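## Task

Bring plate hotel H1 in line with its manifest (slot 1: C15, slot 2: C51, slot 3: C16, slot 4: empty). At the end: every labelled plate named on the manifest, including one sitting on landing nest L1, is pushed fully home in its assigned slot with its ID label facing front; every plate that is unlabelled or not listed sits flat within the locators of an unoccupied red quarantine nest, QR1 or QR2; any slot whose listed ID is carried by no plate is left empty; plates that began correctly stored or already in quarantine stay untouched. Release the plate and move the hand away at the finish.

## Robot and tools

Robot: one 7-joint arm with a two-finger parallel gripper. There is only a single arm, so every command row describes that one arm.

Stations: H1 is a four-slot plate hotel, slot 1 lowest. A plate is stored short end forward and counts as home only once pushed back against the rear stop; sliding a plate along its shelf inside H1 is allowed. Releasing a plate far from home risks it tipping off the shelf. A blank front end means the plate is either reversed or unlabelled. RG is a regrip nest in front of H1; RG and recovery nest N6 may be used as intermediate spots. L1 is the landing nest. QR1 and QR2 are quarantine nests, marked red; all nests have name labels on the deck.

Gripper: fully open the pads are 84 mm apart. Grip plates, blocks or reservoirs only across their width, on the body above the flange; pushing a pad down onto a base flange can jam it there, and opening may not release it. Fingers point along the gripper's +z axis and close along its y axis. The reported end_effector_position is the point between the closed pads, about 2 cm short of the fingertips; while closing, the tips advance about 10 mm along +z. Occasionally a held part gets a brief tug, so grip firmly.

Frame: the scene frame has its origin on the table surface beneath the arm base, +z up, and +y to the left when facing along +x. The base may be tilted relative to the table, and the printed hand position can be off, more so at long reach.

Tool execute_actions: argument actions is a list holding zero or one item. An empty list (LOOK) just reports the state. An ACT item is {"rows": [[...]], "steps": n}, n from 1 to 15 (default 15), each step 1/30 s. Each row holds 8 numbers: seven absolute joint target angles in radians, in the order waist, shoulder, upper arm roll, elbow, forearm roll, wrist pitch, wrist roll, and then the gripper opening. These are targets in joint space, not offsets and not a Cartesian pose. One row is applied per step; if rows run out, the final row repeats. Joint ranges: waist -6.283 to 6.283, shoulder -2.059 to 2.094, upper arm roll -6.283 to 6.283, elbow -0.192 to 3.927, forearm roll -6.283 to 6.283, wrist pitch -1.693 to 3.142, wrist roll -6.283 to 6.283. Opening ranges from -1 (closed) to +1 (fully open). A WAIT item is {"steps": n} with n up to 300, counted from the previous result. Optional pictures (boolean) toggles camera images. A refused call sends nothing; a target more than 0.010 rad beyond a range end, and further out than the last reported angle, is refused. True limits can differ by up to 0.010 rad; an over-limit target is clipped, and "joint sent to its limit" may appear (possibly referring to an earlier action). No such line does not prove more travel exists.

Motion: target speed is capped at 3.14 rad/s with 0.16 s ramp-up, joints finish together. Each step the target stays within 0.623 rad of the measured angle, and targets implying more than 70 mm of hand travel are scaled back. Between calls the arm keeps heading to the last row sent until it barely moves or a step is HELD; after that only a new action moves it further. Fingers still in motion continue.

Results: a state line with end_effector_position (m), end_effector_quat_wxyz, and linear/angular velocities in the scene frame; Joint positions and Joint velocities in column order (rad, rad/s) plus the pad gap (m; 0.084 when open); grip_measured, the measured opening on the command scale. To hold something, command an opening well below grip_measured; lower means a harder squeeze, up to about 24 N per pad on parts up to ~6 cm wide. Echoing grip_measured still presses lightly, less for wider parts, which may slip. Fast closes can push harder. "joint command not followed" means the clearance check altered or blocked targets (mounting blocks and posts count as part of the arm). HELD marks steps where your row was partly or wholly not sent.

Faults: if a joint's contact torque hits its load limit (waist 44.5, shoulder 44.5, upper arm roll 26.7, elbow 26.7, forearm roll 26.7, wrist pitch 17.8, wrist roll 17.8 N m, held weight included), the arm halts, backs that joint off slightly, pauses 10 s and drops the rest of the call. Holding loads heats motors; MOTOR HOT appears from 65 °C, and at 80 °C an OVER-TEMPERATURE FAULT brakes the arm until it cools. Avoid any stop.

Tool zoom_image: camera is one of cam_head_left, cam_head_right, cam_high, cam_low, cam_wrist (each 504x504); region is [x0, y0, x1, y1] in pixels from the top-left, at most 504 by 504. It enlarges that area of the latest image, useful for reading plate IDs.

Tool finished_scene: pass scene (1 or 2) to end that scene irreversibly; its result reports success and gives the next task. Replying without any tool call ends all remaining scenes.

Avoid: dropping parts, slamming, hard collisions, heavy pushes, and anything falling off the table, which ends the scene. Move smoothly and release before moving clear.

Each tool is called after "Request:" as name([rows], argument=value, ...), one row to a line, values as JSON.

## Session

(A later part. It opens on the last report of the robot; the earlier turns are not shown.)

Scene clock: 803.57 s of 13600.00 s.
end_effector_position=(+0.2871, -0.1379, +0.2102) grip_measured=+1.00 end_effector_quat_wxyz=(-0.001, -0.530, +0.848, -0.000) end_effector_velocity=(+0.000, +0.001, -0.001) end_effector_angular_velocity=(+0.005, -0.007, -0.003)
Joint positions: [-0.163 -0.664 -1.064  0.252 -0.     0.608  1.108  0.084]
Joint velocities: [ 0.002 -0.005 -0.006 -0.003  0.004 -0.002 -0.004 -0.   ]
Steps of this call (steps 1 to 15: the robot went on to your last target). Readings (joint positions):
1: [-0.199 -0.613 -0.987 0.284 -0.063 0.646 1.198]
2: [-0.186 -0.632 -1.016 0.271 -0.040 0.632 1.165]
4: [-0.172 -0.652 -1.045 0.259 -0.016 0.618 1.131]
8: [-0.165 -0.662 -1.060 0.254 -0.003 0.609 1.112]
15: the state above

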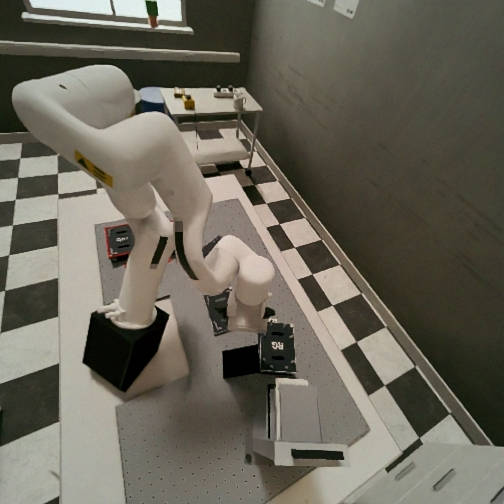

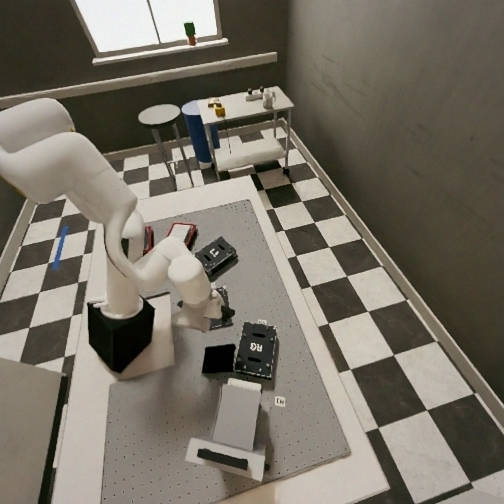

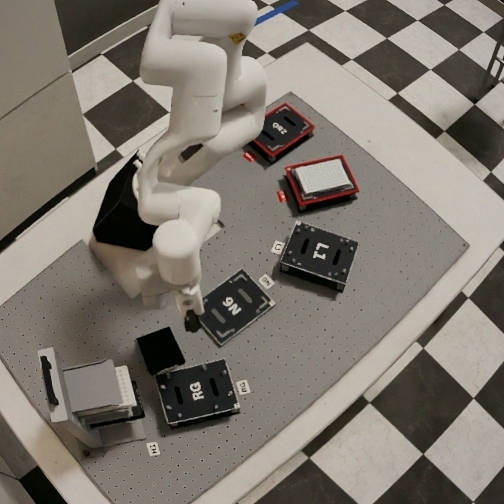

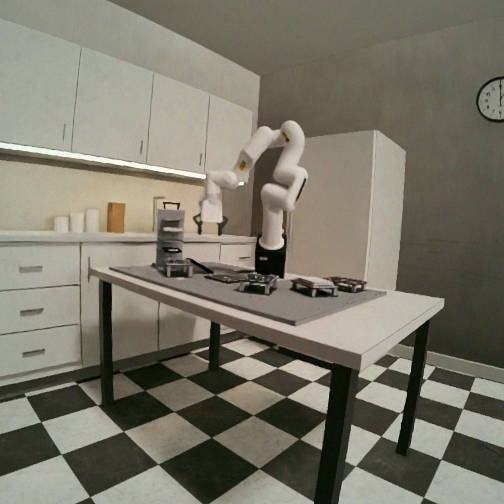

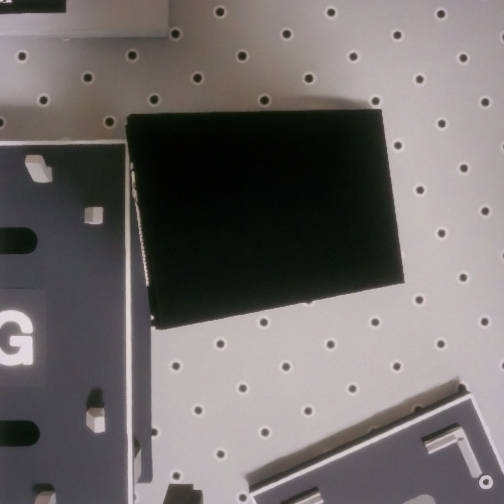

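Request:
execute_actions([
  {"rows":[[-0.175,-0.655,-1.044,0.254,-0.016,0.614,1.118,0.9],[-0.199,-0.635,-1.001,0.260,-0.047,0.627,1.140,0.8],[-0.235,-0.604,-0.936,0.267,-0.094,0.645,1.173,0.7],[-0.277,-0.568,-0.860,0.276,-0.149,0.668,1.211,0.6],[-0.319,-0.532,-0.785,0.285,-0.204,0.690,1.249,0.5],[-0.361,-0.496,-0.710,0.294,-0.259,0.712,1.288,0.4],[-0.403,-0.460,-0.634,0.303,-0.314,0.734,1.326,0.3],[-0.445,-0.424,-0.559,0.312,-0.368,0.756,1.364,0.2],[-0.487,-0.388,-0.483,0.321,-0.423,0.778,1.402,0.1],[-0.530,-0.352,-0.408,0.330,-0.478,0.800,1.441,0],[-0.572,-0.316,-0.333,0.339,-0.533,0.822,1.479,-0.1],[-0.614,-0.280,-0.257,0.348,-0.588,0.844,1.517,-0.14],[-0.656,-0.245,-0.182,0.357,-0.643,0.866,1.555,-0.14],[-0.698,-0.209,-0.106,0.366,-0.698,0.888,1.593,-0.14],[-0.740,-0.173,-0.031,0.375,-0.753,0.910,1.632,-0.14]],"steps":15},
], pictures=false)

Request:
execute_actions([
  {"rows":[[-0.782,-0.137,0.045,0.384,-0.808,0.932,1.670,-0.14],[-0.824,-0.101,0.120,0.393,-0.862,0.954,1.708,-0.14],[-0.866,-0.065,0.195,0.402,-0.917,0.976,1.746,-0.14],[-0.908,-0.029,0.271,0.411,-0.972,0.998,1.785,-0.14],[-0.950,0.007,0.346,0.420,-1.027,1.020,1.823,-0.14],[-0.992,0.043,0.422,0.429,-1.082,1.042,1.861,-0.14],[-1.034,0.079,0.497,0.438,-1.137,1.064,1.899,-0.14],[-1.076,0.115,0.573,0.447,-1.192,1.086,1.938,-0.14],[-1.119,0.151,0.648,0.456,-1.247,1.108,1.976,-0.14],[-1.161,0.187,0.723,0.465,-1.301,1.130,2.014,-0.14],[-1.203,0.222,0.799,0.474,-1.356,1.152,2.052,-0.14],[-1.245,0.258,0.874,0.483,-1.411,1.175,2.091,-0.14],[-1.287,0.294,0.950,0.492,-1.466,1.197,2.129,-0.14],[-1.329,0.330,1.025,0.501,-1.521,1.219,2.167,-0.14],[-1.365,0.361,1.0897,0.509,-1.568,1.2375,2.2,-0.14]],"steps":15},
], pictures=false)

Request:
execute_actions([
  {"rows":[[-1.365,0.361,1.0897,0.509,-1.568,1.2375,2.2,-0.14],[-1.365,0.361,1.0897,0.509,-1.568,1.2375,2.2,-0.14],[-1.365,0.361,1.0897,0.509,-1.568,1.2375,2.2,-0.14],[-1.334,0.376,1.066,0.5076,-1.583,1.234,2.29,-0.14],[-1.304,0.3916,1.042,0.506,-1.598,1.230,2.31,-0.14],[-1.273,0.407,1.0185,0.5047,-1.6135,1.226,2.33,-0.14],[-1.2426,0.422,0.995,0.5033,-1.629,1.2225,2.345,-0.14],[-1.212,0.4375,0.971,0.502,-1.644,1.219,2.36,-0.14],[-1.181,0.453,0.947,0.5004,-1.659,1.215,2.37,-0.14],[-1.151,0.468,0.9236,0.499,-1.674,1.211,2.38,-0.14],[-1.120,0.4833,0.900,0.4976,-1.689,1.2075,2.39,-0.14],[-1.0895,0.4986,0.876,0.496,-1.7045,1.204,2.402,-0.14],[-1.0589,0.5139,0.8524,0.4947,-1.7197,1.2,2.4145,-0.14]],"steps":15},
], pictures=false)

Request:
execute_actions([
  {"steps":12},
])

Scene clock: 924.07 s of 13600.00 s.
end_effector_position=(+0.2192, -0.1825, +0.2332) grip_measured=-0.14 end_effector_quat_wxyz=(-0.382, -0.577, +0.721, +0.031) end_effector_velocity=(-0.192, -0.138, +0.077) end_effector_angular_velocity=(-1.026, +2.271, +0.674)
Joint positions: [-0.531 -0.351 -0.405  0.331 -0.48   0.801  1.442  0.038]
Joint velocities: [-1.21   1.032  2.164  0.253 -1.576  0.632  1.094 -0.013]
Steps of this call (steps 1 to 15: the robot went on to your last target; steps 16 to 90: nothing new was sent; then 117.00 s passed at rest; steps 91 to 105: all 15 steps of this action). Readings (joint positions):
91: [-0.163 -0.665 -1.065 0.252 -0.000 0.608 1.108]
92: [-0.165 -0.663 -1.061 0.252 -0.004 0.609 1.110]
94: [-0.182 -0.650 -1.033 0.255 -0.025 0.618 1.125]
98: [-0.272 -0.573 -0.869 0.276 -0.143 0.665 1.207]
105: the state above

Scene clock: 924.57 s of 13600.00 s.
end_effector_position=(+0.2442, -0.2160, +0.1923) grip_measured=-0.15 end_effector_quat_wxyz=(+0.663, +0.662, -0.350, -0.000) end_effector_velocity=(+0.289, +0.076, -0.265) end_effector_angular_velocity=(+0.340, +0.072, +1.457)
Joint positions: [-1.147  0.176  0.7    0.461 -1.284  1.123  2.002  0.037]
Joint velocities: [-1.077  0.919  1.933  0.232 -1.404  0.562  0.977  0.   ]
Steps of this call (steps 1 to 15: all 15 steps of this action). Readings (joint positions):
1: [-0.572 -0.316 -0.332 0.339 -0.533 0.822 1.479]
2: [-0.613 -0.281 -0.259 0.348 -0.587 0.843 1.516]
4: [-0.695 -0.211 -0.111 0.365 -0.694 0.887 1.591]
8: [-0.862 -0.068 0.188 0.401 -0.912 0.974 1.743]
15: the state above

Scene clock: 925.07 s of 13600.00 s.
end_effector_position=(+0.2971, -0.1588, +0.0814) grip_measured=-0.15 end_effector_quat_wxyz=(+0.558, +0.772, -0.277, +0.124) end_effector_velocity=(-0.107, +0.089, -0.181) end_effector_angular_velocity=(+0.371, +0.232, +0.253)
Joint positions: [-1.123  0.48   0.901  0.497 -1.685  1.208  2.386  0.037]
Joint velocities: [ 0.759  0.401 -0.559 -0.046 -0.391 -0.089  0.324 -0.   ]
Steps of this call (steps 1 to 15: all 15 steps of this action). Readings (joint positions):
1: [-1.182 0.206 0.762 0.469 -1.329 1.141 2.034]
2: [-1.215 0.234 0.821 0.476 -1.372 1.159 2.063]
4: [-1.275 0.285 0.928 0.489 -1.451 1.190 2.119]
8: [-1.306 0.366 1.025 0.505 -1.565 1.222 2.254]
15: the state above

Scene clock: 925.47 s of 13600.00 s.
end_effector_position=(+0.2889, -0.1525, +0.0671) grip_measured=-0.15 end_effector_quat_wxyz=(+0.549, +0.784, -0.266, +0.119) end_effector_velocity=(-0.000, +0.000, -0.001) end_effector_angular_velocity=(-0.000, -0.000, +0.003)
Joint positions: [-1.06   0.513  0.853  0.495 -1.719  1.201  2.414  0.037]
Joint velocities: [ 0.005  0.002 -0.003 -0.    -0.003  0.002  0.004 -0.   ]
Steps of this call (steps 1 to 12: the robot went on to your last target). Readings (joint positions):
1: [-1.101 0.492 0.885 0.495 -1.696 1.205 2.395]
2: [-1.085 0.500 0.873 0.494 -1.704 1.203 2.402]
4: [-1.069 0.508 0.861 0.494 -1.713 1.201 2.409]
8: [-1.061 0.512 0.854 0.495 -1.718 1.200 2.413]
12: the state above

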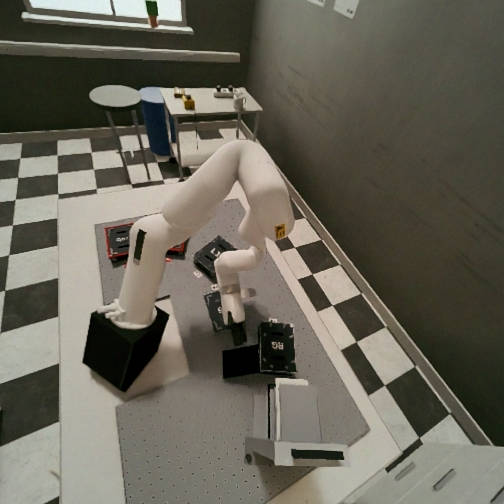

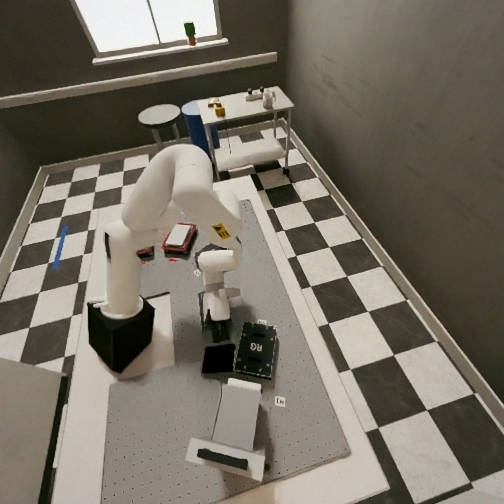

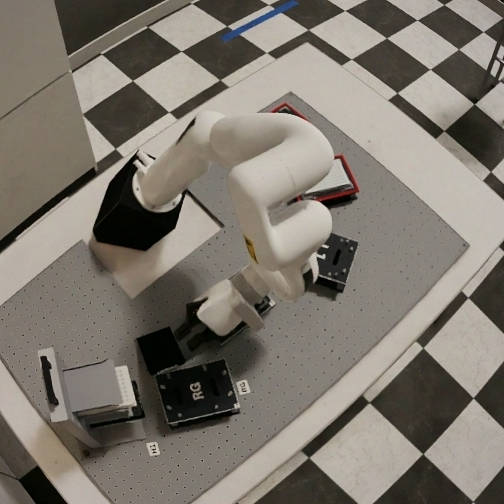

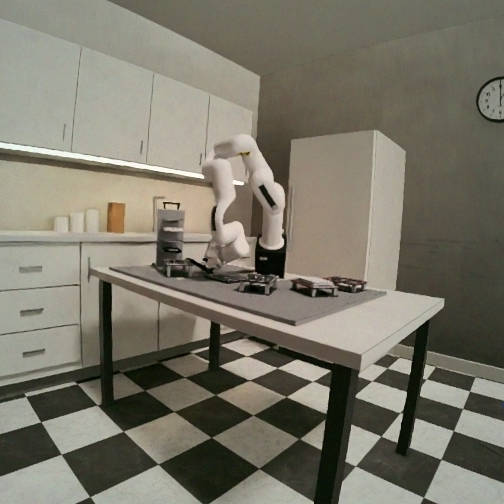

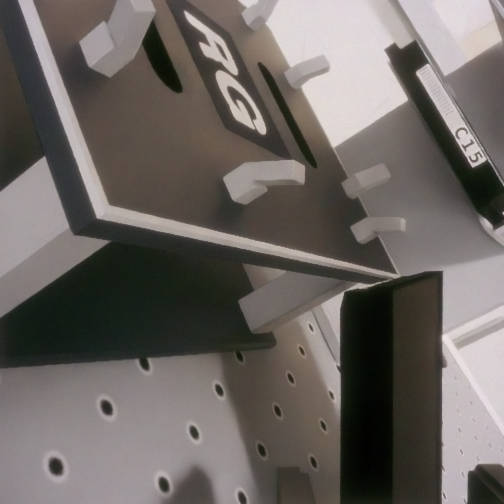

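Request:
execute_actions([
  {"rows":[[-1.068,0.5092,0.8592,0.4885,-1.720,1.2,2.4142,-0.14],[-1.077,0.5046,0.8661,0.4823,-1.7204,1.2,2.4138,-0.14],[-1.0859,0.4999,0.8729,0.4761,-1.7207,1.2,2.4135,-0.14],[-1.0859,0.4999,0.8729,0.4761,-1.7207,1.2,2.4135,-0.14],[-1.0839,0.5102,0.8577,0.4815,-1.7369,1.2,2.4161,-0.14],[-1.0819,0.5206,0.8424,0.4869,-1.7531,1.2,2.4187,-0.14],[-1.0798,0.5309,0.8272,0.4922,-1.7694,1.2,2.4212,-0.14]],"steps":15},
])

Scene clock: 945.17 s of 13600.00 s.
end_effector_position=(+0.2833, -0.1637, +0.0663) grip_measured=-0.15 end_effector_quat_wxyz=(+0.548, +0.784, -0.265, +0.117) end_effector_velocity=(+0.009, -0.006, +0.000) end_effector_angular_velocity=(-0.009, -0.017, +0.013)
Joint positions: [-1.079  0.531  0.829  0.491 -1.768  1.199  2.421  0.037]
Joint velocities: [ 0.001  0.003 -0.012  0.014 -0.022  0.006  0.006  0.   ]
Steps of this call (steps 1 to 30: the robot went on to your last target; steps 31 to 90: nothing new was sent; then 16.20 s passed at rest; steps 91 to 105: all 15 steps of this action). Readings (joint positions):
91: [-1.059 0.514 0.853 0.495 -1.720 1.200 2.415]
92: [-1.061 0.513 0.854 0.494 -1.720 1.200 2.415]
94: [-1.069 0.510 0.861 0.487 -1.721 1.198 2.414]
98: [-1.079 0.515 0.855 0.483 -1.739 1.197 2.416]
105: the state above

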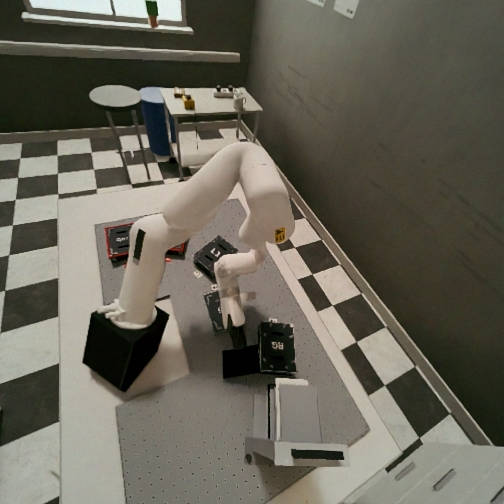

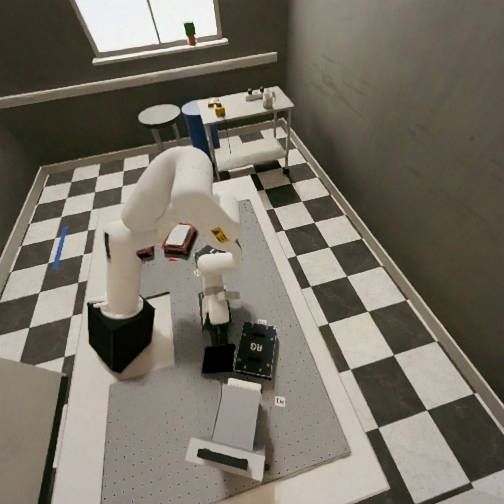

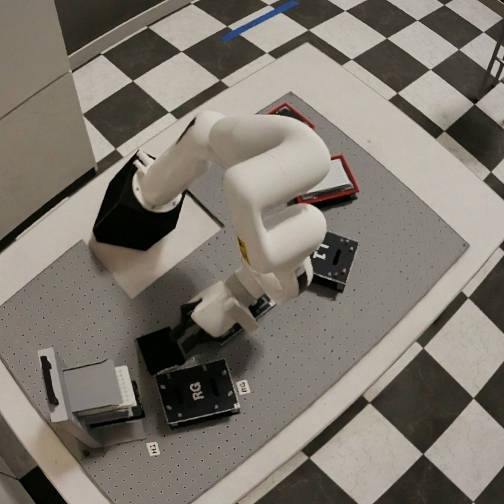

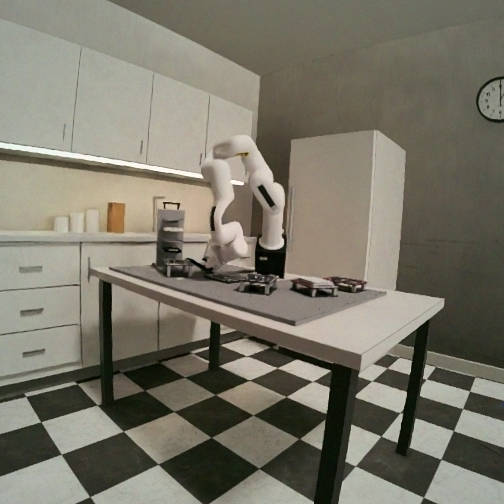

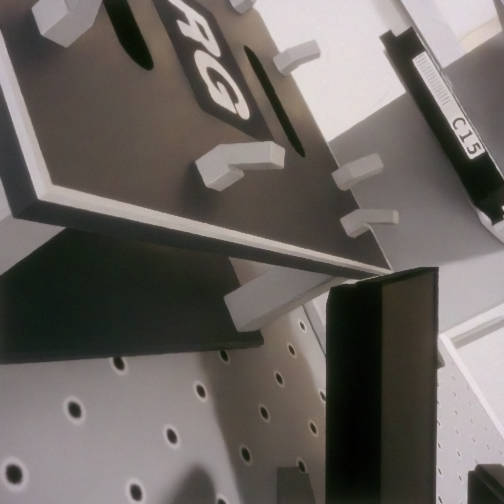

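Request:
execute_actions([
  {"rows":[[-1.0807,0.5365,0.8187,0.4941,-1.7803,1.2,2.4229,-0.14],[-1.0816,0.5422,0.8103,0.4961,-1.7913,1.2,2.4245,-0.14],[-1.0825,0.5478,0.8018,0.4980,-1.8022,1.2,2.4262,-0.14],[-1.0818,0.5553,0.7919,0.5022,-1.8133,1.2,2.4276,-0.14],[-1.0811,0.5628,0.7821,0.5065,-1.8244,1.2,2.4289,-0.14],[-1.0806,0.5703,0.7724,0.5109,-1.8354,1.2,2.4302,-0.14],[-1.0801,0.5778,0.7629,0.5154,-1.8463,1.2,2.4314,-0.14],[-1.0798,0.5853,0.7536,0.5200,-1.8572,1.2,2.4326,-0.14],[-1.0796,0.5928,0.7444,0.5246,-1.8680,1.2,2.4336,-0.14],[-1.0795,0.6003,0.7354,0.5293,-1.8787,1.2,2.4346,-0.14],[-1.0799,0.6068,0.7282,0.5334,-1.8877,1.2,2.4354,-0.14],[-1.0803,0.6132,0.7210,0.5375,-1.8966,1.2,2.4361,-0.14]],"steps":15},
], pictures=false)

Request:
execute_actions([
  {"steps":8},
])

Scene clock: 968.47 s of 13600.00 s.
end_effector_position=(+0.2799, -0.1952, +0.0556) grip_measured=-0.15 end_effector_quat_wxyz=(+0.549, +0.784, -0.266, +0.119) end_effector_velocity=(-0.008, -0.043, -0.015) end_effector_angular_velocity=(-0.005, +0.001, -0.007)
Joint positions: [-1.081  0.605  0.73   0.533 -1.885  1.2    2.435  0.037]
Joint velocities: [-0.005  0.105 -0.127  0.064 -0.146  0.002  0.013 -0.   ]
Steps of this call (steps 1 to 15: the robot went on to your last target; steps 16 to 90: nothing new was sent; then 19.80 s passed at rest; steps 91 to 105: all 15 steps of this action). Readings (joint positions):
91: [-1.080 0.531 0.827 0.492 -1.770 1.200 2.421]
92: [-1.080 0.532 0.826 0.493 -1.772 1.200 2.422]
94: [-1.081 0.537 0.818 0.495 -1.783 1.200 2.423]
98: [-1.081 0.560 0.786 0.505 -1.819 1.200 2.428]
105: the state above

Scene clock: 968.73 s of 13600.00 s.
end_effector_position=(+0.2800, -0.1977, +0.0541) grip_measured=-0.15 end_effector_quat_wxyz=(+0.548, +0.784, -0.266, +0.119) end_effector_velocity=(+0.000, -0.002, -0.000) end_effector_angular_velocity=(-0.002, -0.001, +0.000)
Joint positions: [-1.08   0.613  0.722  0.537 -1.896  1.2    2.436  0.037]
Joint velocities: [-0.     0.003 -0.006  0.003 -0.006  0.     0.    -0.   ]
Steps of this call (steps 1 to 8: the robot went on to your last target). Readings (joint positions):
1: [-1.081 0.608 0.726 0.534 -1.889 1.200 2.435]
2: [-1.081 0.610 0.724 0.535 -1.891 1.200 2.436]
4: [-1.080 0.612 0.723 0.537 -1.894 1.200 2.436]
8: the state above

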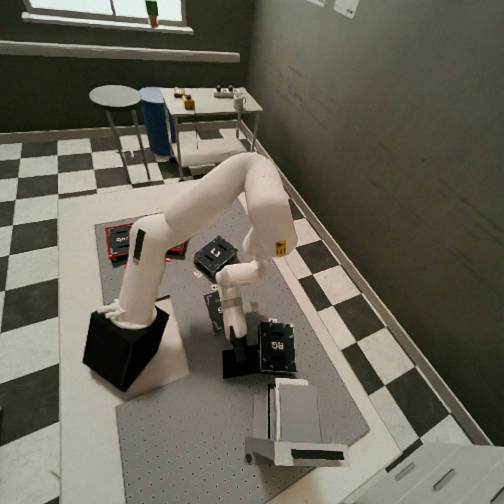

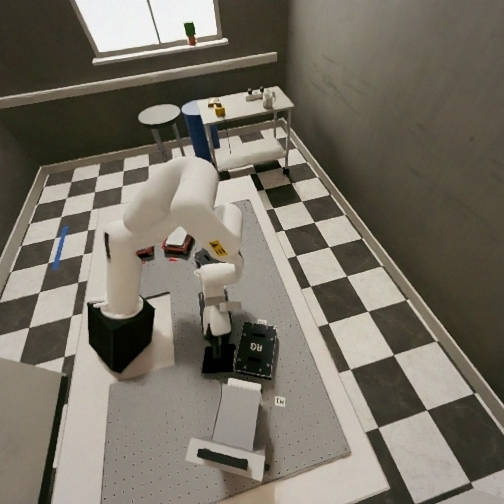

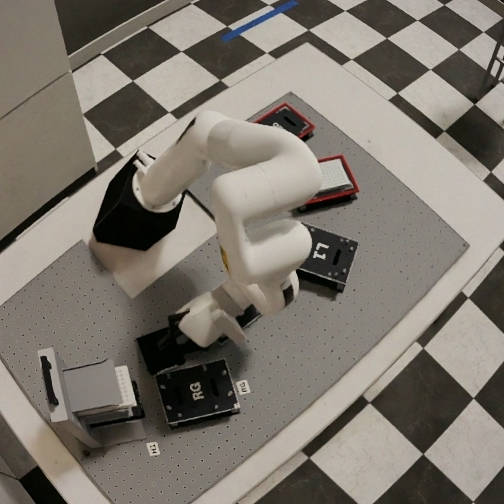

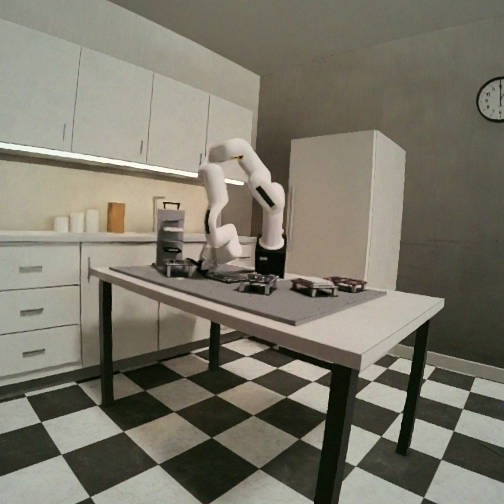

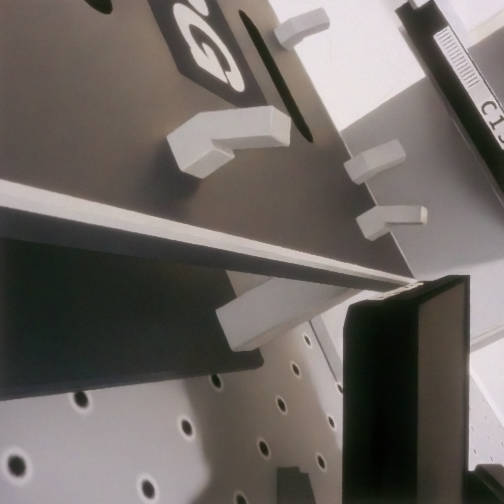

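Request:
execute_actions([
  {"rows":[[-1.0803,0.6132,0.7210,0.5375,-1.8966,1.2,2.4361,-0.18],[-1.0803,0.6132,0.7210,0.5375,-1.8966,1.2,2.4361,-0.22],[-1.0803,0.6132,0.7210,0.5375,-1.8966,1.2,2.4361,-0.26],[-1.0803,0.6132,0.7210,0.5375,-1.8966,1.2,2.4361,-0.30],[-1.0803,0.6132,0.7210,0.5375,-1.8966,1.2,2.4361,-0.33],[-1.0803,0.6132,0.7210,0.5375,-1.8966,1.2,2.4361,-0.35],[-1.0803,0.6132,0.7210,0.5375,-1.8966,1.2,2.4361,-0.37],[-1.0803,0.6132,0.7210,0.5375,-1.8966,1.2,2.4361,-0.39],[-1.0803,0.6132,0.7210,0.5375,-1.8966,1.2,2.4361,-0.41],[-1.0803,0.6132,0.7210,0.5375,-1.8966,1.2,2.4361,-0.43],[-1.0803,0.6132,0.7210,0.5375,-1.8966,1.2,2.4361,-0.45]],"steps":14},
])

Request:
execute_actions([
  {"rows":[[-1.0903,0.6077,0.7284,0.5300,-1.8975,1.2,2.4357,-0.46],[-1.1007,0.6022,0.7361,0.5226,-1.8984,1.2,2.4351,-0.47],[-1.1115,0.5968,0.7441,0.5151,-1.8993,1.2,2.4345,-0.48],[-1.1226,0.5914,0.7525,0.5077,-1.9002,1.2,2.4337,-0.50],[-1.1341,0.5861,0.7613,0.5002,-1.9011,1.2,2.4329,-0.52],[-1.1460,0.5809,0.7703,0.4927,-1.9020,1.2,2.4321,-0.54],[-1.1583,0.5757,0.7797,0.4853,-1.9029,1.2,2.4311,-0.56],[-1.1710,0.5706,0.7895,0.4778,-1.9038,1.2,2.4300,-0.58],[-1.1840,0.5655,0.7996,0.4704,-1.9047,1.2,2.4289,-0.60],[-1.1975,0.5606,0.8100,0.4629,-1.9056,1.2,2.4276,-0.62],[-1.2113,0.5556,0.8207,0.4554,-1.9065,1.2,2.4263,-0.64],[-1.2255,0.5508,0.8318,0.4480,-1.9074,1.2,2.4249,-0.66],[-1.2401,0.5460,0.8433,0.4405,-1.9083,1.2,2.4234,-0.68],[-1.2550,0.5412,0.8550,0.4331,-1.9093,1.2,2.4218,-0.70],[-1.2704,0.5366,0.8671,0.4256,-1.9102,1.2,2.4201,-0.72]],"steps":15},
])

Request:
execute_actions([
  {"rows":[[-1.2861,0.5320,0.8796,0.4182,-1.9111,1.2,2.4184,-0.75],[-1.3022,0.5274,0.8924,0.4107,-1.9121,1.2,2.4165,-0.78],[-1.3187,0.5229,0.9055,0.4032,-1.9130,1.2,2.4146,-0.81],[-1.3413,0.5171,0.9235,0.3933,-1.9142,1.2,2.4119,-0.85],[-1.3705,0.5099,0.9469,0.3809,-1.9158,1.2,2.4083,-0.9],[-1.4007,0.5028,0.9712,0.3684,-1.9174,1.2,2.4045,-0.95],[-1.4320,0.4960,0.9965,0.3560,-1.9190,1.2,2.4004,-1],[-1.4644,0.4893,1.0227,0.3436,-1.9206,1.2,2.3961,-1],[-1.4979,0.4828,1.0498,0.3311,-1.9222,1.2,2.3915,-1],[-1.5250,0.4778,1.0720,0.3215,-1.9235,1.2,2.3876,-1],[-1.5500,0.4734,1.0920,0.3129,-1.9247,1.2,2.3841,-1]],"steps":15},
])

Scene clock: 991.30 s of 13600.00 s.
end_effector_position=(+0.2792, -0.1983, +0.0545) grip_measured=-0.45 end_effector_quat_wxyz=(+0.549, +0.784, -0.266, +0.118) end_effector_velocity=(+0.001, +0.000, -0.000) end_effector_angular_velocity=(+0.001, -0.002, +0.000)
Joint positions: [-1.081  0.613  0.72   0.537 -1.896  1.201  2.436  0.024]
Joint velocities: [-0.    -0.001  0.001  0.002 -0.    -0.002 -0.    -0.002]
Steps of this call (steps 1 to 30: the robot went on to your last target; steps 31 to 90: nothing new was sent; then 19.10 s passed at rest; steps 91 to 104: all 14 steps of this action). Readings (joint positions):
91: [-1.080 0.613 0.721 0.537 -1.897 1.200 2.436]
92: [-1.080 0.613 0.721 0.537 -1.897 1.200 2.436]
94: [-1.080 0.613 0.721 0.537 -1.897 1.200 2.436]
98: [-1.080 0.613 0.721 0.538 -1.897 1.200 2.436]
104: the state above

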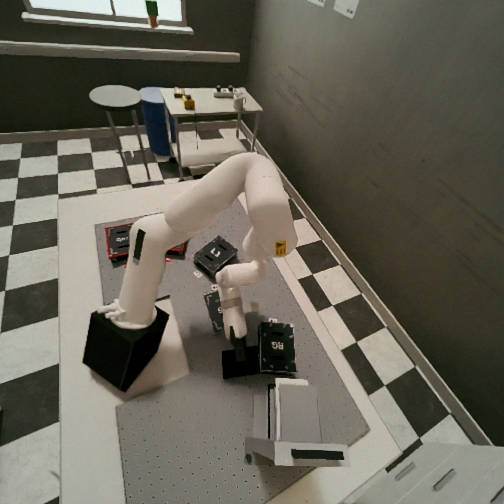

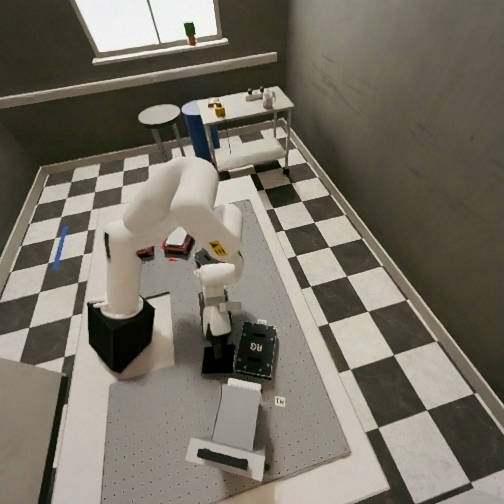

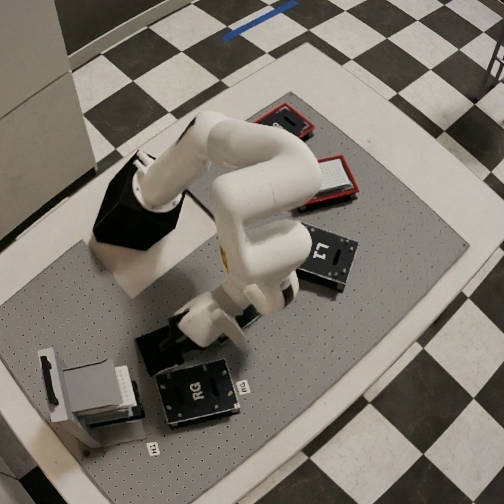

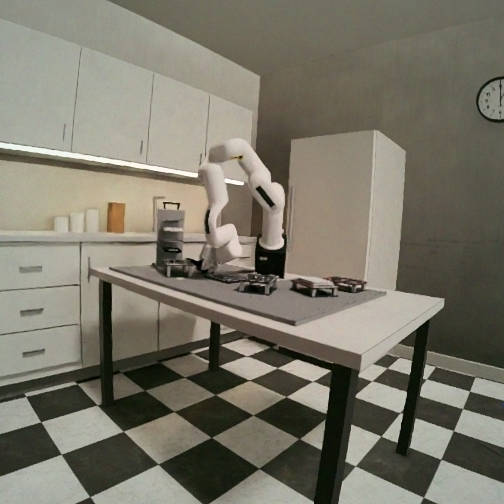

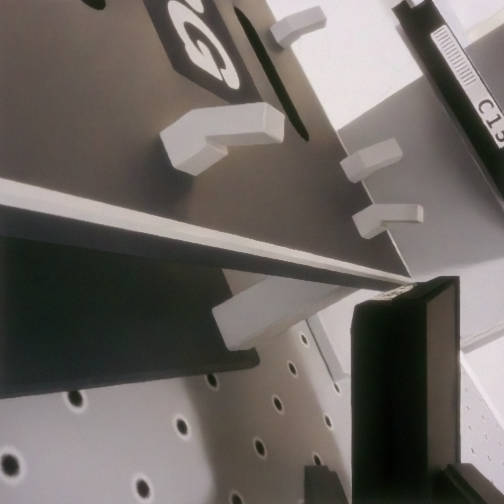

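Scene clock: 991.80 s of 13600.00 s.
end_effector_position=(+0.2687, -0.1950, +0.0761) grip_measured=-0.70 end_effector_quat_wxyz=(+0.547, +0.785, -0.267, +0.119) end_effector_velocity=(-0.029, +0.013, +0.054) end_effector_angular_velocity=(+0.026, -0.009, -0.004)
Joint positions: [-1.217  0.554  0.825  0.454 -1.907  1.2    2.426  0.013]
Joint velocities: [-0.416 -0.141  0.332 -0.219 -0.028 -0.008 -0.039 -0.012]
Steps of this call (steps 1 to 15: all 15 steps of this action). Readings (joint positions):
1: [-1.081 0.613 0.721 0.536 -1.896 1.201 2.436]
2: [-1.083 0.612 0.722 0.535 -1.896 1.201 2.436]
4: [-1.093 0.607 0.730 0.528 -1.897 1.200 2.435]
8: [-1.129 0.589 0.757 0.504 -1.901 1.200 2.433]
15: the state above

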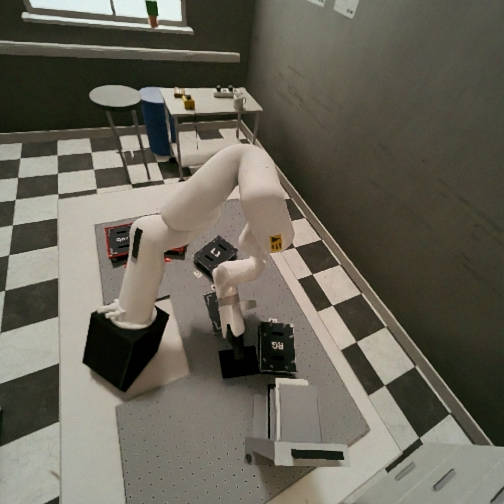

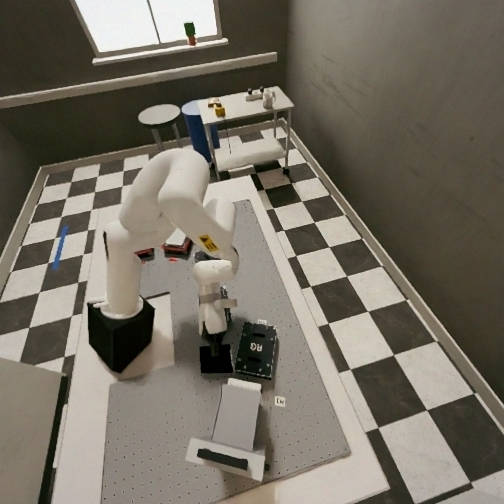

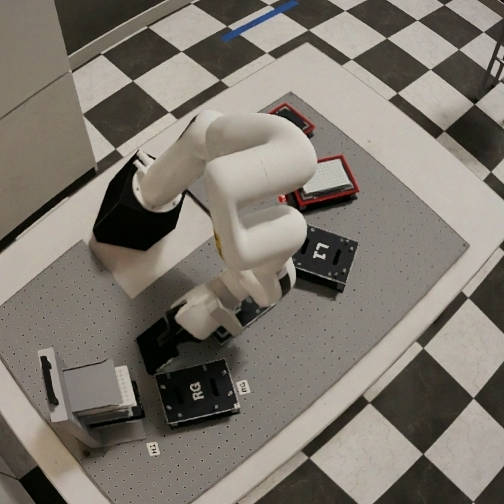

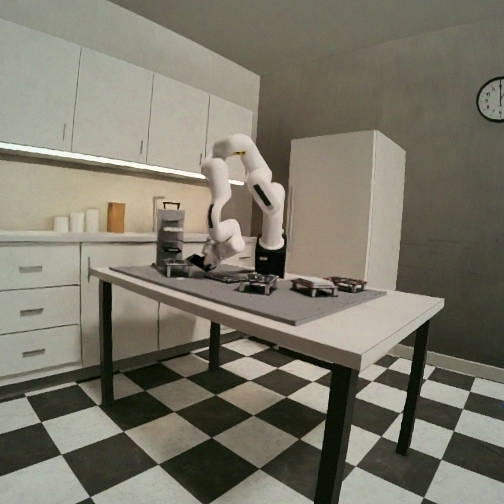

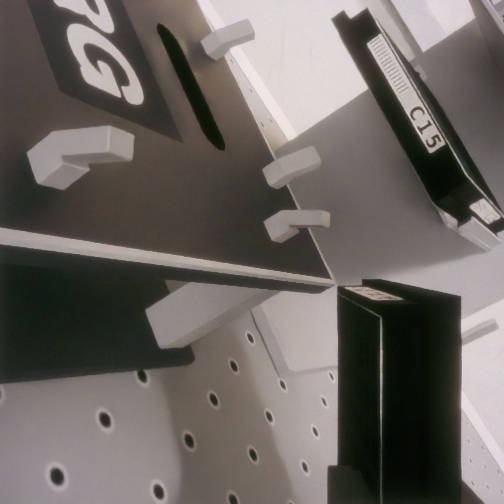

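Scene clock: 992.30 s of 13600.00 s.
end_effector_position=(+0.2502, -0.1910, +0.1112) grip_measured=-0.70 end_effector_quat_wxyz=(+0.545, +0.785, -0.269, +0.119) end_effector_velocity=(-0.018, +0.001, +0.035) end_effector_angular_velocity=(-0.010, +0.000, +0.001)
Joint positions: [-1.525  0.478  1.071  0.322 -1.923  1.2    2.388  0.013]
Joint velocities: [-0.341 -0.067  0.272 -0.126 -0.016  0.001 -0.047 -0.   ]
Steps of this call (steps 1 to 15: all 15 steps of this action). Readings (joint positions):
1: [-1.231 0.550 0.837 0.446 -1.908 1.199 2.424]
2: [-1.245 0.545 0.848 0.439 -1.909 1.199 2.423]
4: [-1.275 0.536 0.872 0.424 -1.911 1.200 2.420]
8: [-1.354 0.515 0.934 0.389 -1.915 1.200 2.410]
15: the state above

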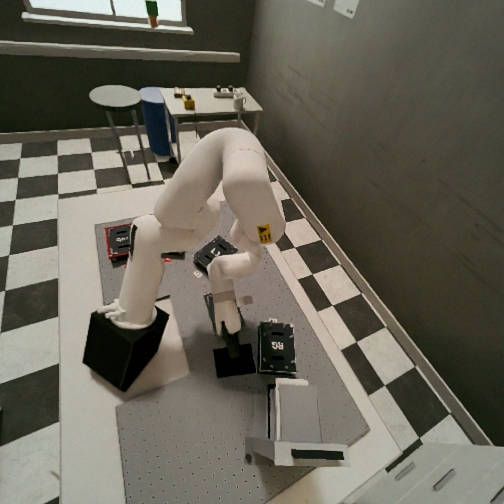

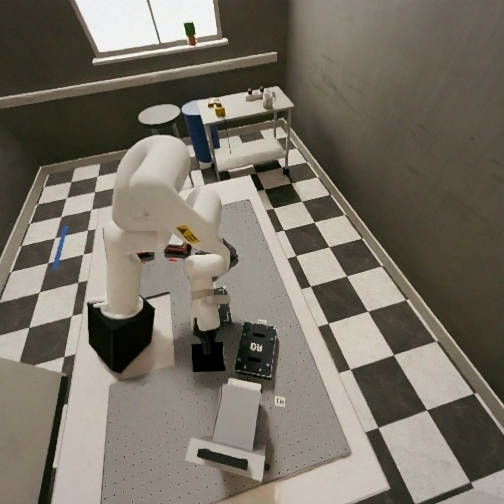

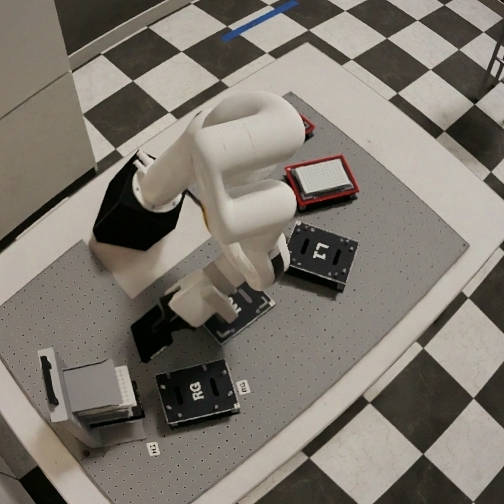

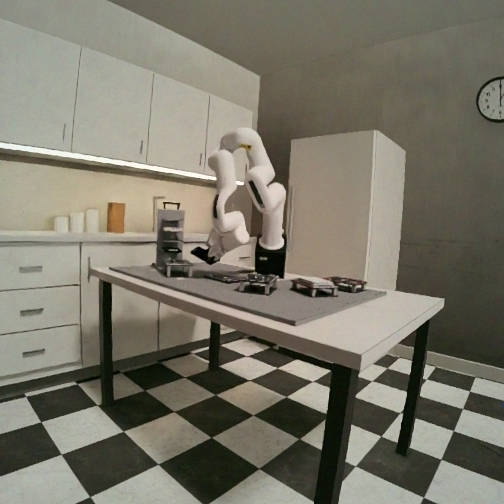

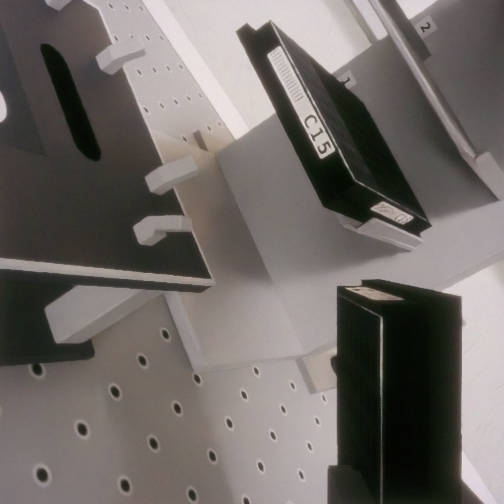

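Request:
execute_actions([
  {"rows":[[-1.5536,0.4654,1.099,0.3192,-1.9095,1.202,2.3726,-1],[-1.5597,0.4522,1.1108,0.3297,-1.884,1.206,2.353,-1],[-1.568,0.4336,1.127,0.3444,-1.8485,1.211,2.3265,-1],[-1.5766,0.415,1.1437,0.359,-1.813,1.2165,2.30,-1],[-1.585,0.3964,1.160,0.3738,-1.7775,1.222,2.273,-1],[-1.5936,0.378,1.1766,0.3885,-1.742,1.227,2.246,-1],[-1.602,0.3593,1.193,0.4032,-1.7064,1.232,2.22,-1],[-1.6105,0.3407,1.2095,0.418,-1.671,1.2375,2.195,-1],[-1.619,0.322,1.226,0.4327,-1.6353,1.243,2.175,-1],[-1.6274,0.3035,1.2424,0.4474,-1.60,1.248,2.16,-1],[-1.636,0.285,1.259,0.462,-1.564,1.253,2.15,-1],[-1.6444,0.2664,1.2753,0.4768,-1.5287,1.2585,2.15,-1],[-1.653,0.2478,1.292,0.4915,-1.493,1.264,2.16,-1],[-1.662,0.228,1.3094,0.507,-1.455,1.269,2.18,-1],[-1.671,0.208,1.327,0.523,-1.417,1.275,2.21,-1]],"steps":15},
], pictures=false)

Request:
execute_actions([
  {"rows":[[-1.6758,0.2066,1.3277,0.532,-1.411,1.2775,2.26,-1],[-1.6805,0.205,1.3284,0.541,-1.4046,1.28,2.33,-1],[-1.6853,0.2037,1.329,0.550,-1.3985,1.2825,2.40,-1],[-1.690,0.2022,1.3298,0.5587,-1.392,1.285,2.475,-1],[-1.6948,0.2008,1.3305,0.5676,-1.386,1.2875,2.55,-1],[-1.6995,0.1994,1.3312,0.5766,-1.380,1.29,2.625,-1],[-1.7043,0.198,1.332,0.5855,-1.3737,1.2925,2.70,-1],[-1.709,0.1965,1.3326,0.5944,-1.3675,1.295,2.775,-1],[-1.7138,0.195,1.3333,0.6033,-1.3613,1.2975,2.85,-1],[-1.7185,0.1936,1.334,0.6123,-1.355,1.30,2.925,-1],[-1.7233,0.1922,1.3347,0.6212,-1.349,1.3025,3.0,-1],[-1.728,0.1907,1.3354,0.630,-1.3428,1.305,3.075,-1],[-1.7328,0.1893,1.336,0.639,-1.3366,1.3075,3.15,-1],[-1.7375,0.1878,1.3368,0.648,-1.3304,1.31,3.225,-1],[-1.7423,0.1864,1.3375,0.657,-1.3243,1.3125,3.30,-1]],"steps":15},
], pictures=false)

Request:
execute_actions([
  {"rows":[[-1.747,0.185,1.338,0.666,-1.318,1.315,3.375,-1],[-1.7518,0.1835,1.3388,0.6748,-1.312,1.3175,3.45,-1],[-1.7566,0.182,1.3395,0.6837,-1.3057,1.32,3.525,-1],[-1.7613,0.1806,1.340,0.6926,-1.2995,1.3225,3.60,-1],[-1.766,0.1792,1.341,0.7015,-1.2933,1.325,3.675,-1],[-1.7708,0.1778,1.3416,0.7105,-1.287,1.3275,3.75,-1],[-1.7756,0.1763,1.3423,0.7194,-1.281,1.33,3.825,-1],[-1.7803,0.175,1.343,0.7283,-1.2748,1.3325,3.90,-1],[-1.785,0.1734,1.3437,0.7372,-1.2686,1.335,3.975,-1],[-1.790,0.172,1.3444,0.7462,-1.2624,1.3375,4.05,-1],[-1.7946,0.1706,1.345,0.755,-1.2562,1.34,4.12,-1],[-1.7993,0.169,1.3458,0.764,-1.25,1.3425,4.175,-1],[-1.804,0.1677,1.3465,0.773,-1.2439,1.345,4.215,-1],[-1.809,0.1662,1.3472,0.782,-1.2377,1.3475,4.24,-1],[-1.8136,0.1648,1.3479,0.7908,-1.2315,1.35,4.2498,-1]],"steps":15},
], pictures=false)

Request:
execute_actions([
  {"rows":[[-1.8136,0.1648,1.3479,0.7908,-1.2315,1.35,4.2498,-1],[-1.8136,0.1648,1.3479,0.7908,-1.2315,1.35,4.2498,-1],[-1.8136,0.1648,1.3479,0.7908,-1.2315,1.35,4.2498,-1],[-1.8136,0.1648,1.3479,0.7908,-1.2315,1.35,4.2498,-1],[-1.8179,0.1812,1.3380,0.7878,-1.2544,1.35,4.2561,-1],[-1.8221,0.1976,1.3280,0.7851,-1.2771,1.35,4.2621,-1],[-1.8263,0.2139,1.3179,0.7829,-1.2997,1.35,4.2678,-1],[-1.8305,0.2301,1.3077,0.7810,-1.3222,1.35,4.2732,-1]],"steps":15},
])

Scene clock: 1021.27 s of 13600.00 s.
end_effector_position=(+0.3098, -0.2127, +0.1855) grip_measured=-0.70 end_effector_quat_wxyz=(+0.636, +0.701, -0.298, +0.122) end_effector_velocity=(+0.149, +0.004, +0.197) end_effector_angular_velocity=(-0.633, -0.565, -0.486)
Joint positions: [-1.635  0.288  1.256  0.46  -1.571  1.252  2.173  0.013]
Joint velocities: [-0.253 -0.554  0.491  0.434  1.062  0.155 -0.078 -0.   ]
Steps of this call (steps 1 to 30: the robot went on to your last target; steps 31 to 90: nothing new was sent; then 25.47 s passed at rest; steps 91 to 105: all 15 steps of this action). Readings (joint positions):
91: [-1.550 0.473 1.092 0.313 -1.924 1.200 2.384]
92: [-1.551 0.472 1.094 0.314 -1.921 1.200 2.381]
94: [-1.555 0.462 1.102 0.321 -1.901 1.203 2.366]
98: [-1.578 0.412 1.147 0.362 -1.806 1.218 2.294]
105: the state above

Scene clock: 1021.77 s of 13600.00 s.
end_effector_position=(+0.3517, -0.2227, +0.2363) grip_measured=-0.70 end_effector_quat_wxyz=(+0.553, +0.424, -0.597, +0.397) end_effector_velocity=(+0.063, -0.039, +0.076) end_effector_angular_velocity=(-0.881, -2.372, -0.369)
Joint positions: [-1.718  0.194  1.333  0.612 -1.356  1.3    2.925  0.013]
Joint velocities: [-0.14  -0.047  0.025  0.265  0.188  0.073  2.177  0.   ]
Steps of this call (steps 1 to 15: all 15 steps of this action). Readings (joint positions):
1: [-1.643 0.269 1.272 0.475 -1.535 1.258 2.174]
2: [-1.651 0.252 1.288 0.489 -1.502 1.263 2.186]
4: [-1.665 0.227 1.310 0.514 -1.454 1.271 2.242]
8: [-1.686 0.207 1.326 0.551 -1.404 1.282 2.444]
15: the state above

Scene clock: 1022.27 s of 13600.00 s.
end_effector_position=(+0.3806, -0.2415, +0.2770) grip_measured=-0.70 end_effector_quat_wxyz=(-0.237, +0.052, +0.724, -0.646) end_effector_velocity=(+0.057, -0.036, +0.091) end_effector_angular_velocity=(-0.956, -2.083, -0.327)
Joint positions: [-1.79   0.172  1.344  0.746 -1.262  1.338  4.029  0.013]
Joint velocities: [-0.156 -0.046  0.026  0.291  0.203  0.081  1.907 -0.   ]
Steps of this call (steps 1 to 15: all 15 steps of this action). Readings (joint positions):
1: [-1.723 0.193 1.334 0.621 -1.350 1.302 2.998]
2: [-1.728 0.191 1.335 0.629 -1.343 1.305 3.071]
4: [-1.737 0.188 1.336 0.647 -1.331 1.310 3.220]
8: [-1.756 0.182 1.339 0.683 -1.306 1.320 3.518]
15: the state above

Scene clock: 1022.77 s of 13600.00 s.
end_effector_position=(+0.3779, -0.2712, +0.2919) grip_measured=-0.70 end_effector_quat_wxyz=(-0.155, +0.164, +0.706, -0.671) end_effector_velocity=(+0.001, -0.002, -0.008) end_effector_angular_velocity=(+0.012, +0.005, +0.029)
Joint positions: [-1.83   0.227  1.309  0.783 -1.319  1.349  4.271  0.013]
Joint velocities: [ 0.001  0.033  0.003 -0.012 -0.047  0.     0.021  0.   ]
Steps of this call (steps 1 to 15: all 15 steps of this action). Readings (joint positions):
1: [-1.795 0.170 1.345 0.756 -1.255 1.340 4.089]
2: [-1.800 0.169 1.346 0.766 -1.249 1.343 4.139]
4: [-1.808 0.166 1.347 0.781 -1.239 1.347 4.203]
8: [-1.816 0.182 1.339 0.787 -1.259 1.349 4.248]
15: the state above

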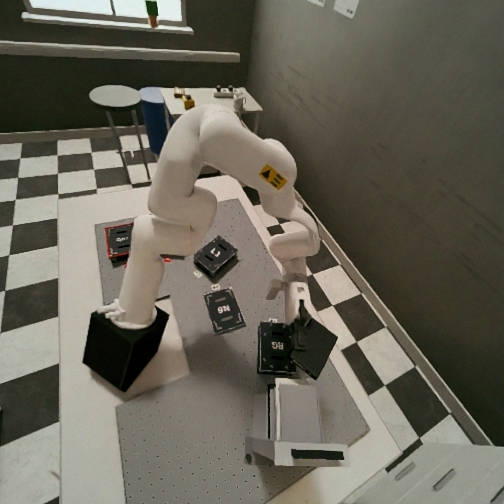

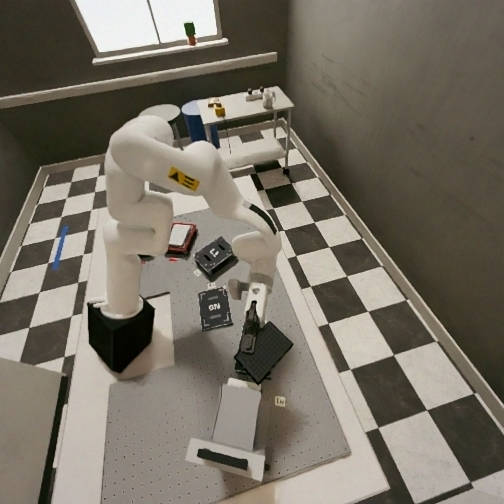

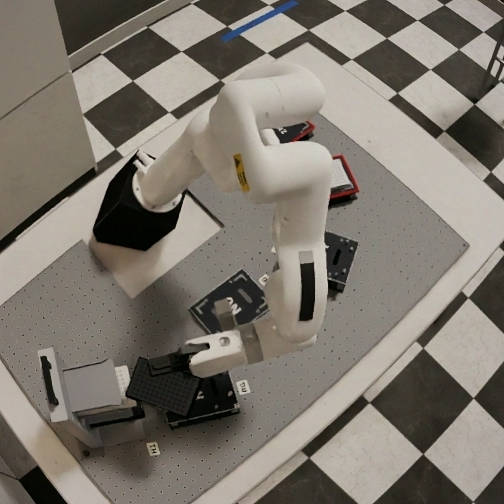

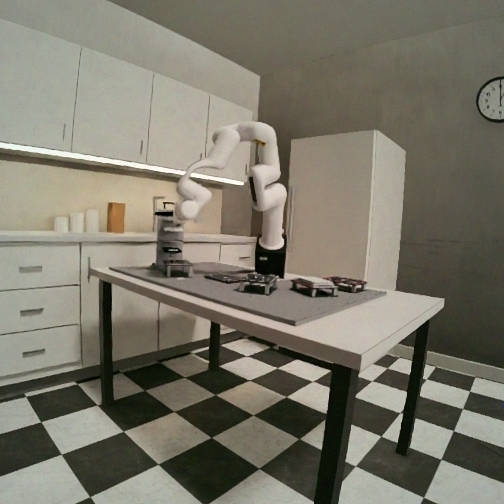

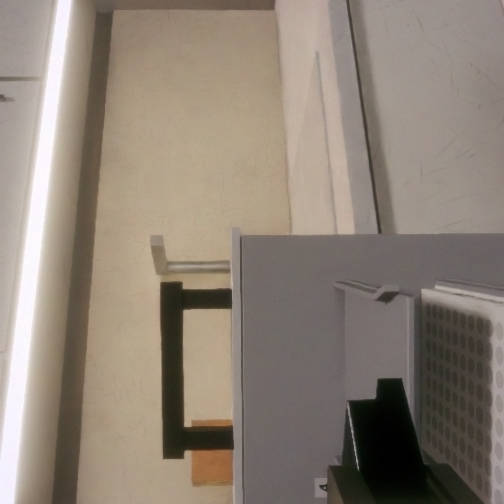

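Request:
zoom_image(camera="cam_high", region=[60, 320, 240, 460])

Request:
zoom_image(camera="cam_head_right", region=[200, 280, 320, 400])

Region (60, 320, 240, 460) of cam_high's 504x504 image, scaled by 2.800, with more detail than that image has.

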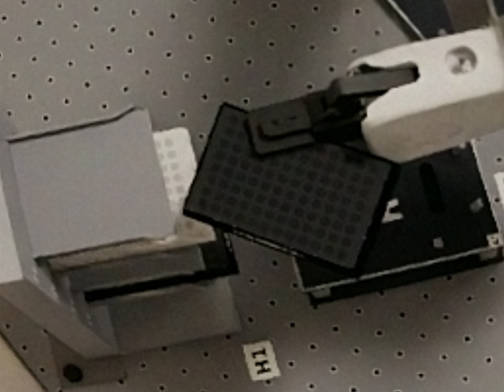

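Region (200, 280, 320, 400) of cam_head_right's 504x504 image, scaled by 4.200, with more detail than that image has.

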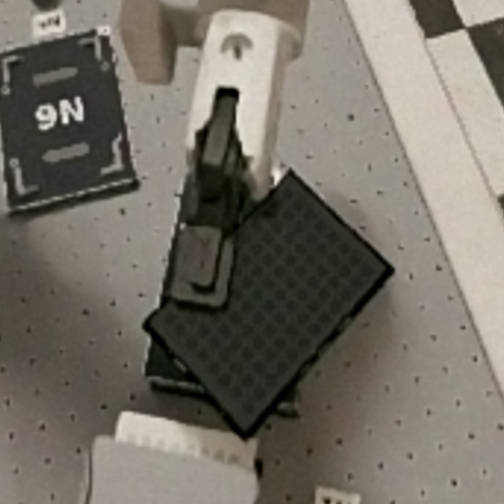

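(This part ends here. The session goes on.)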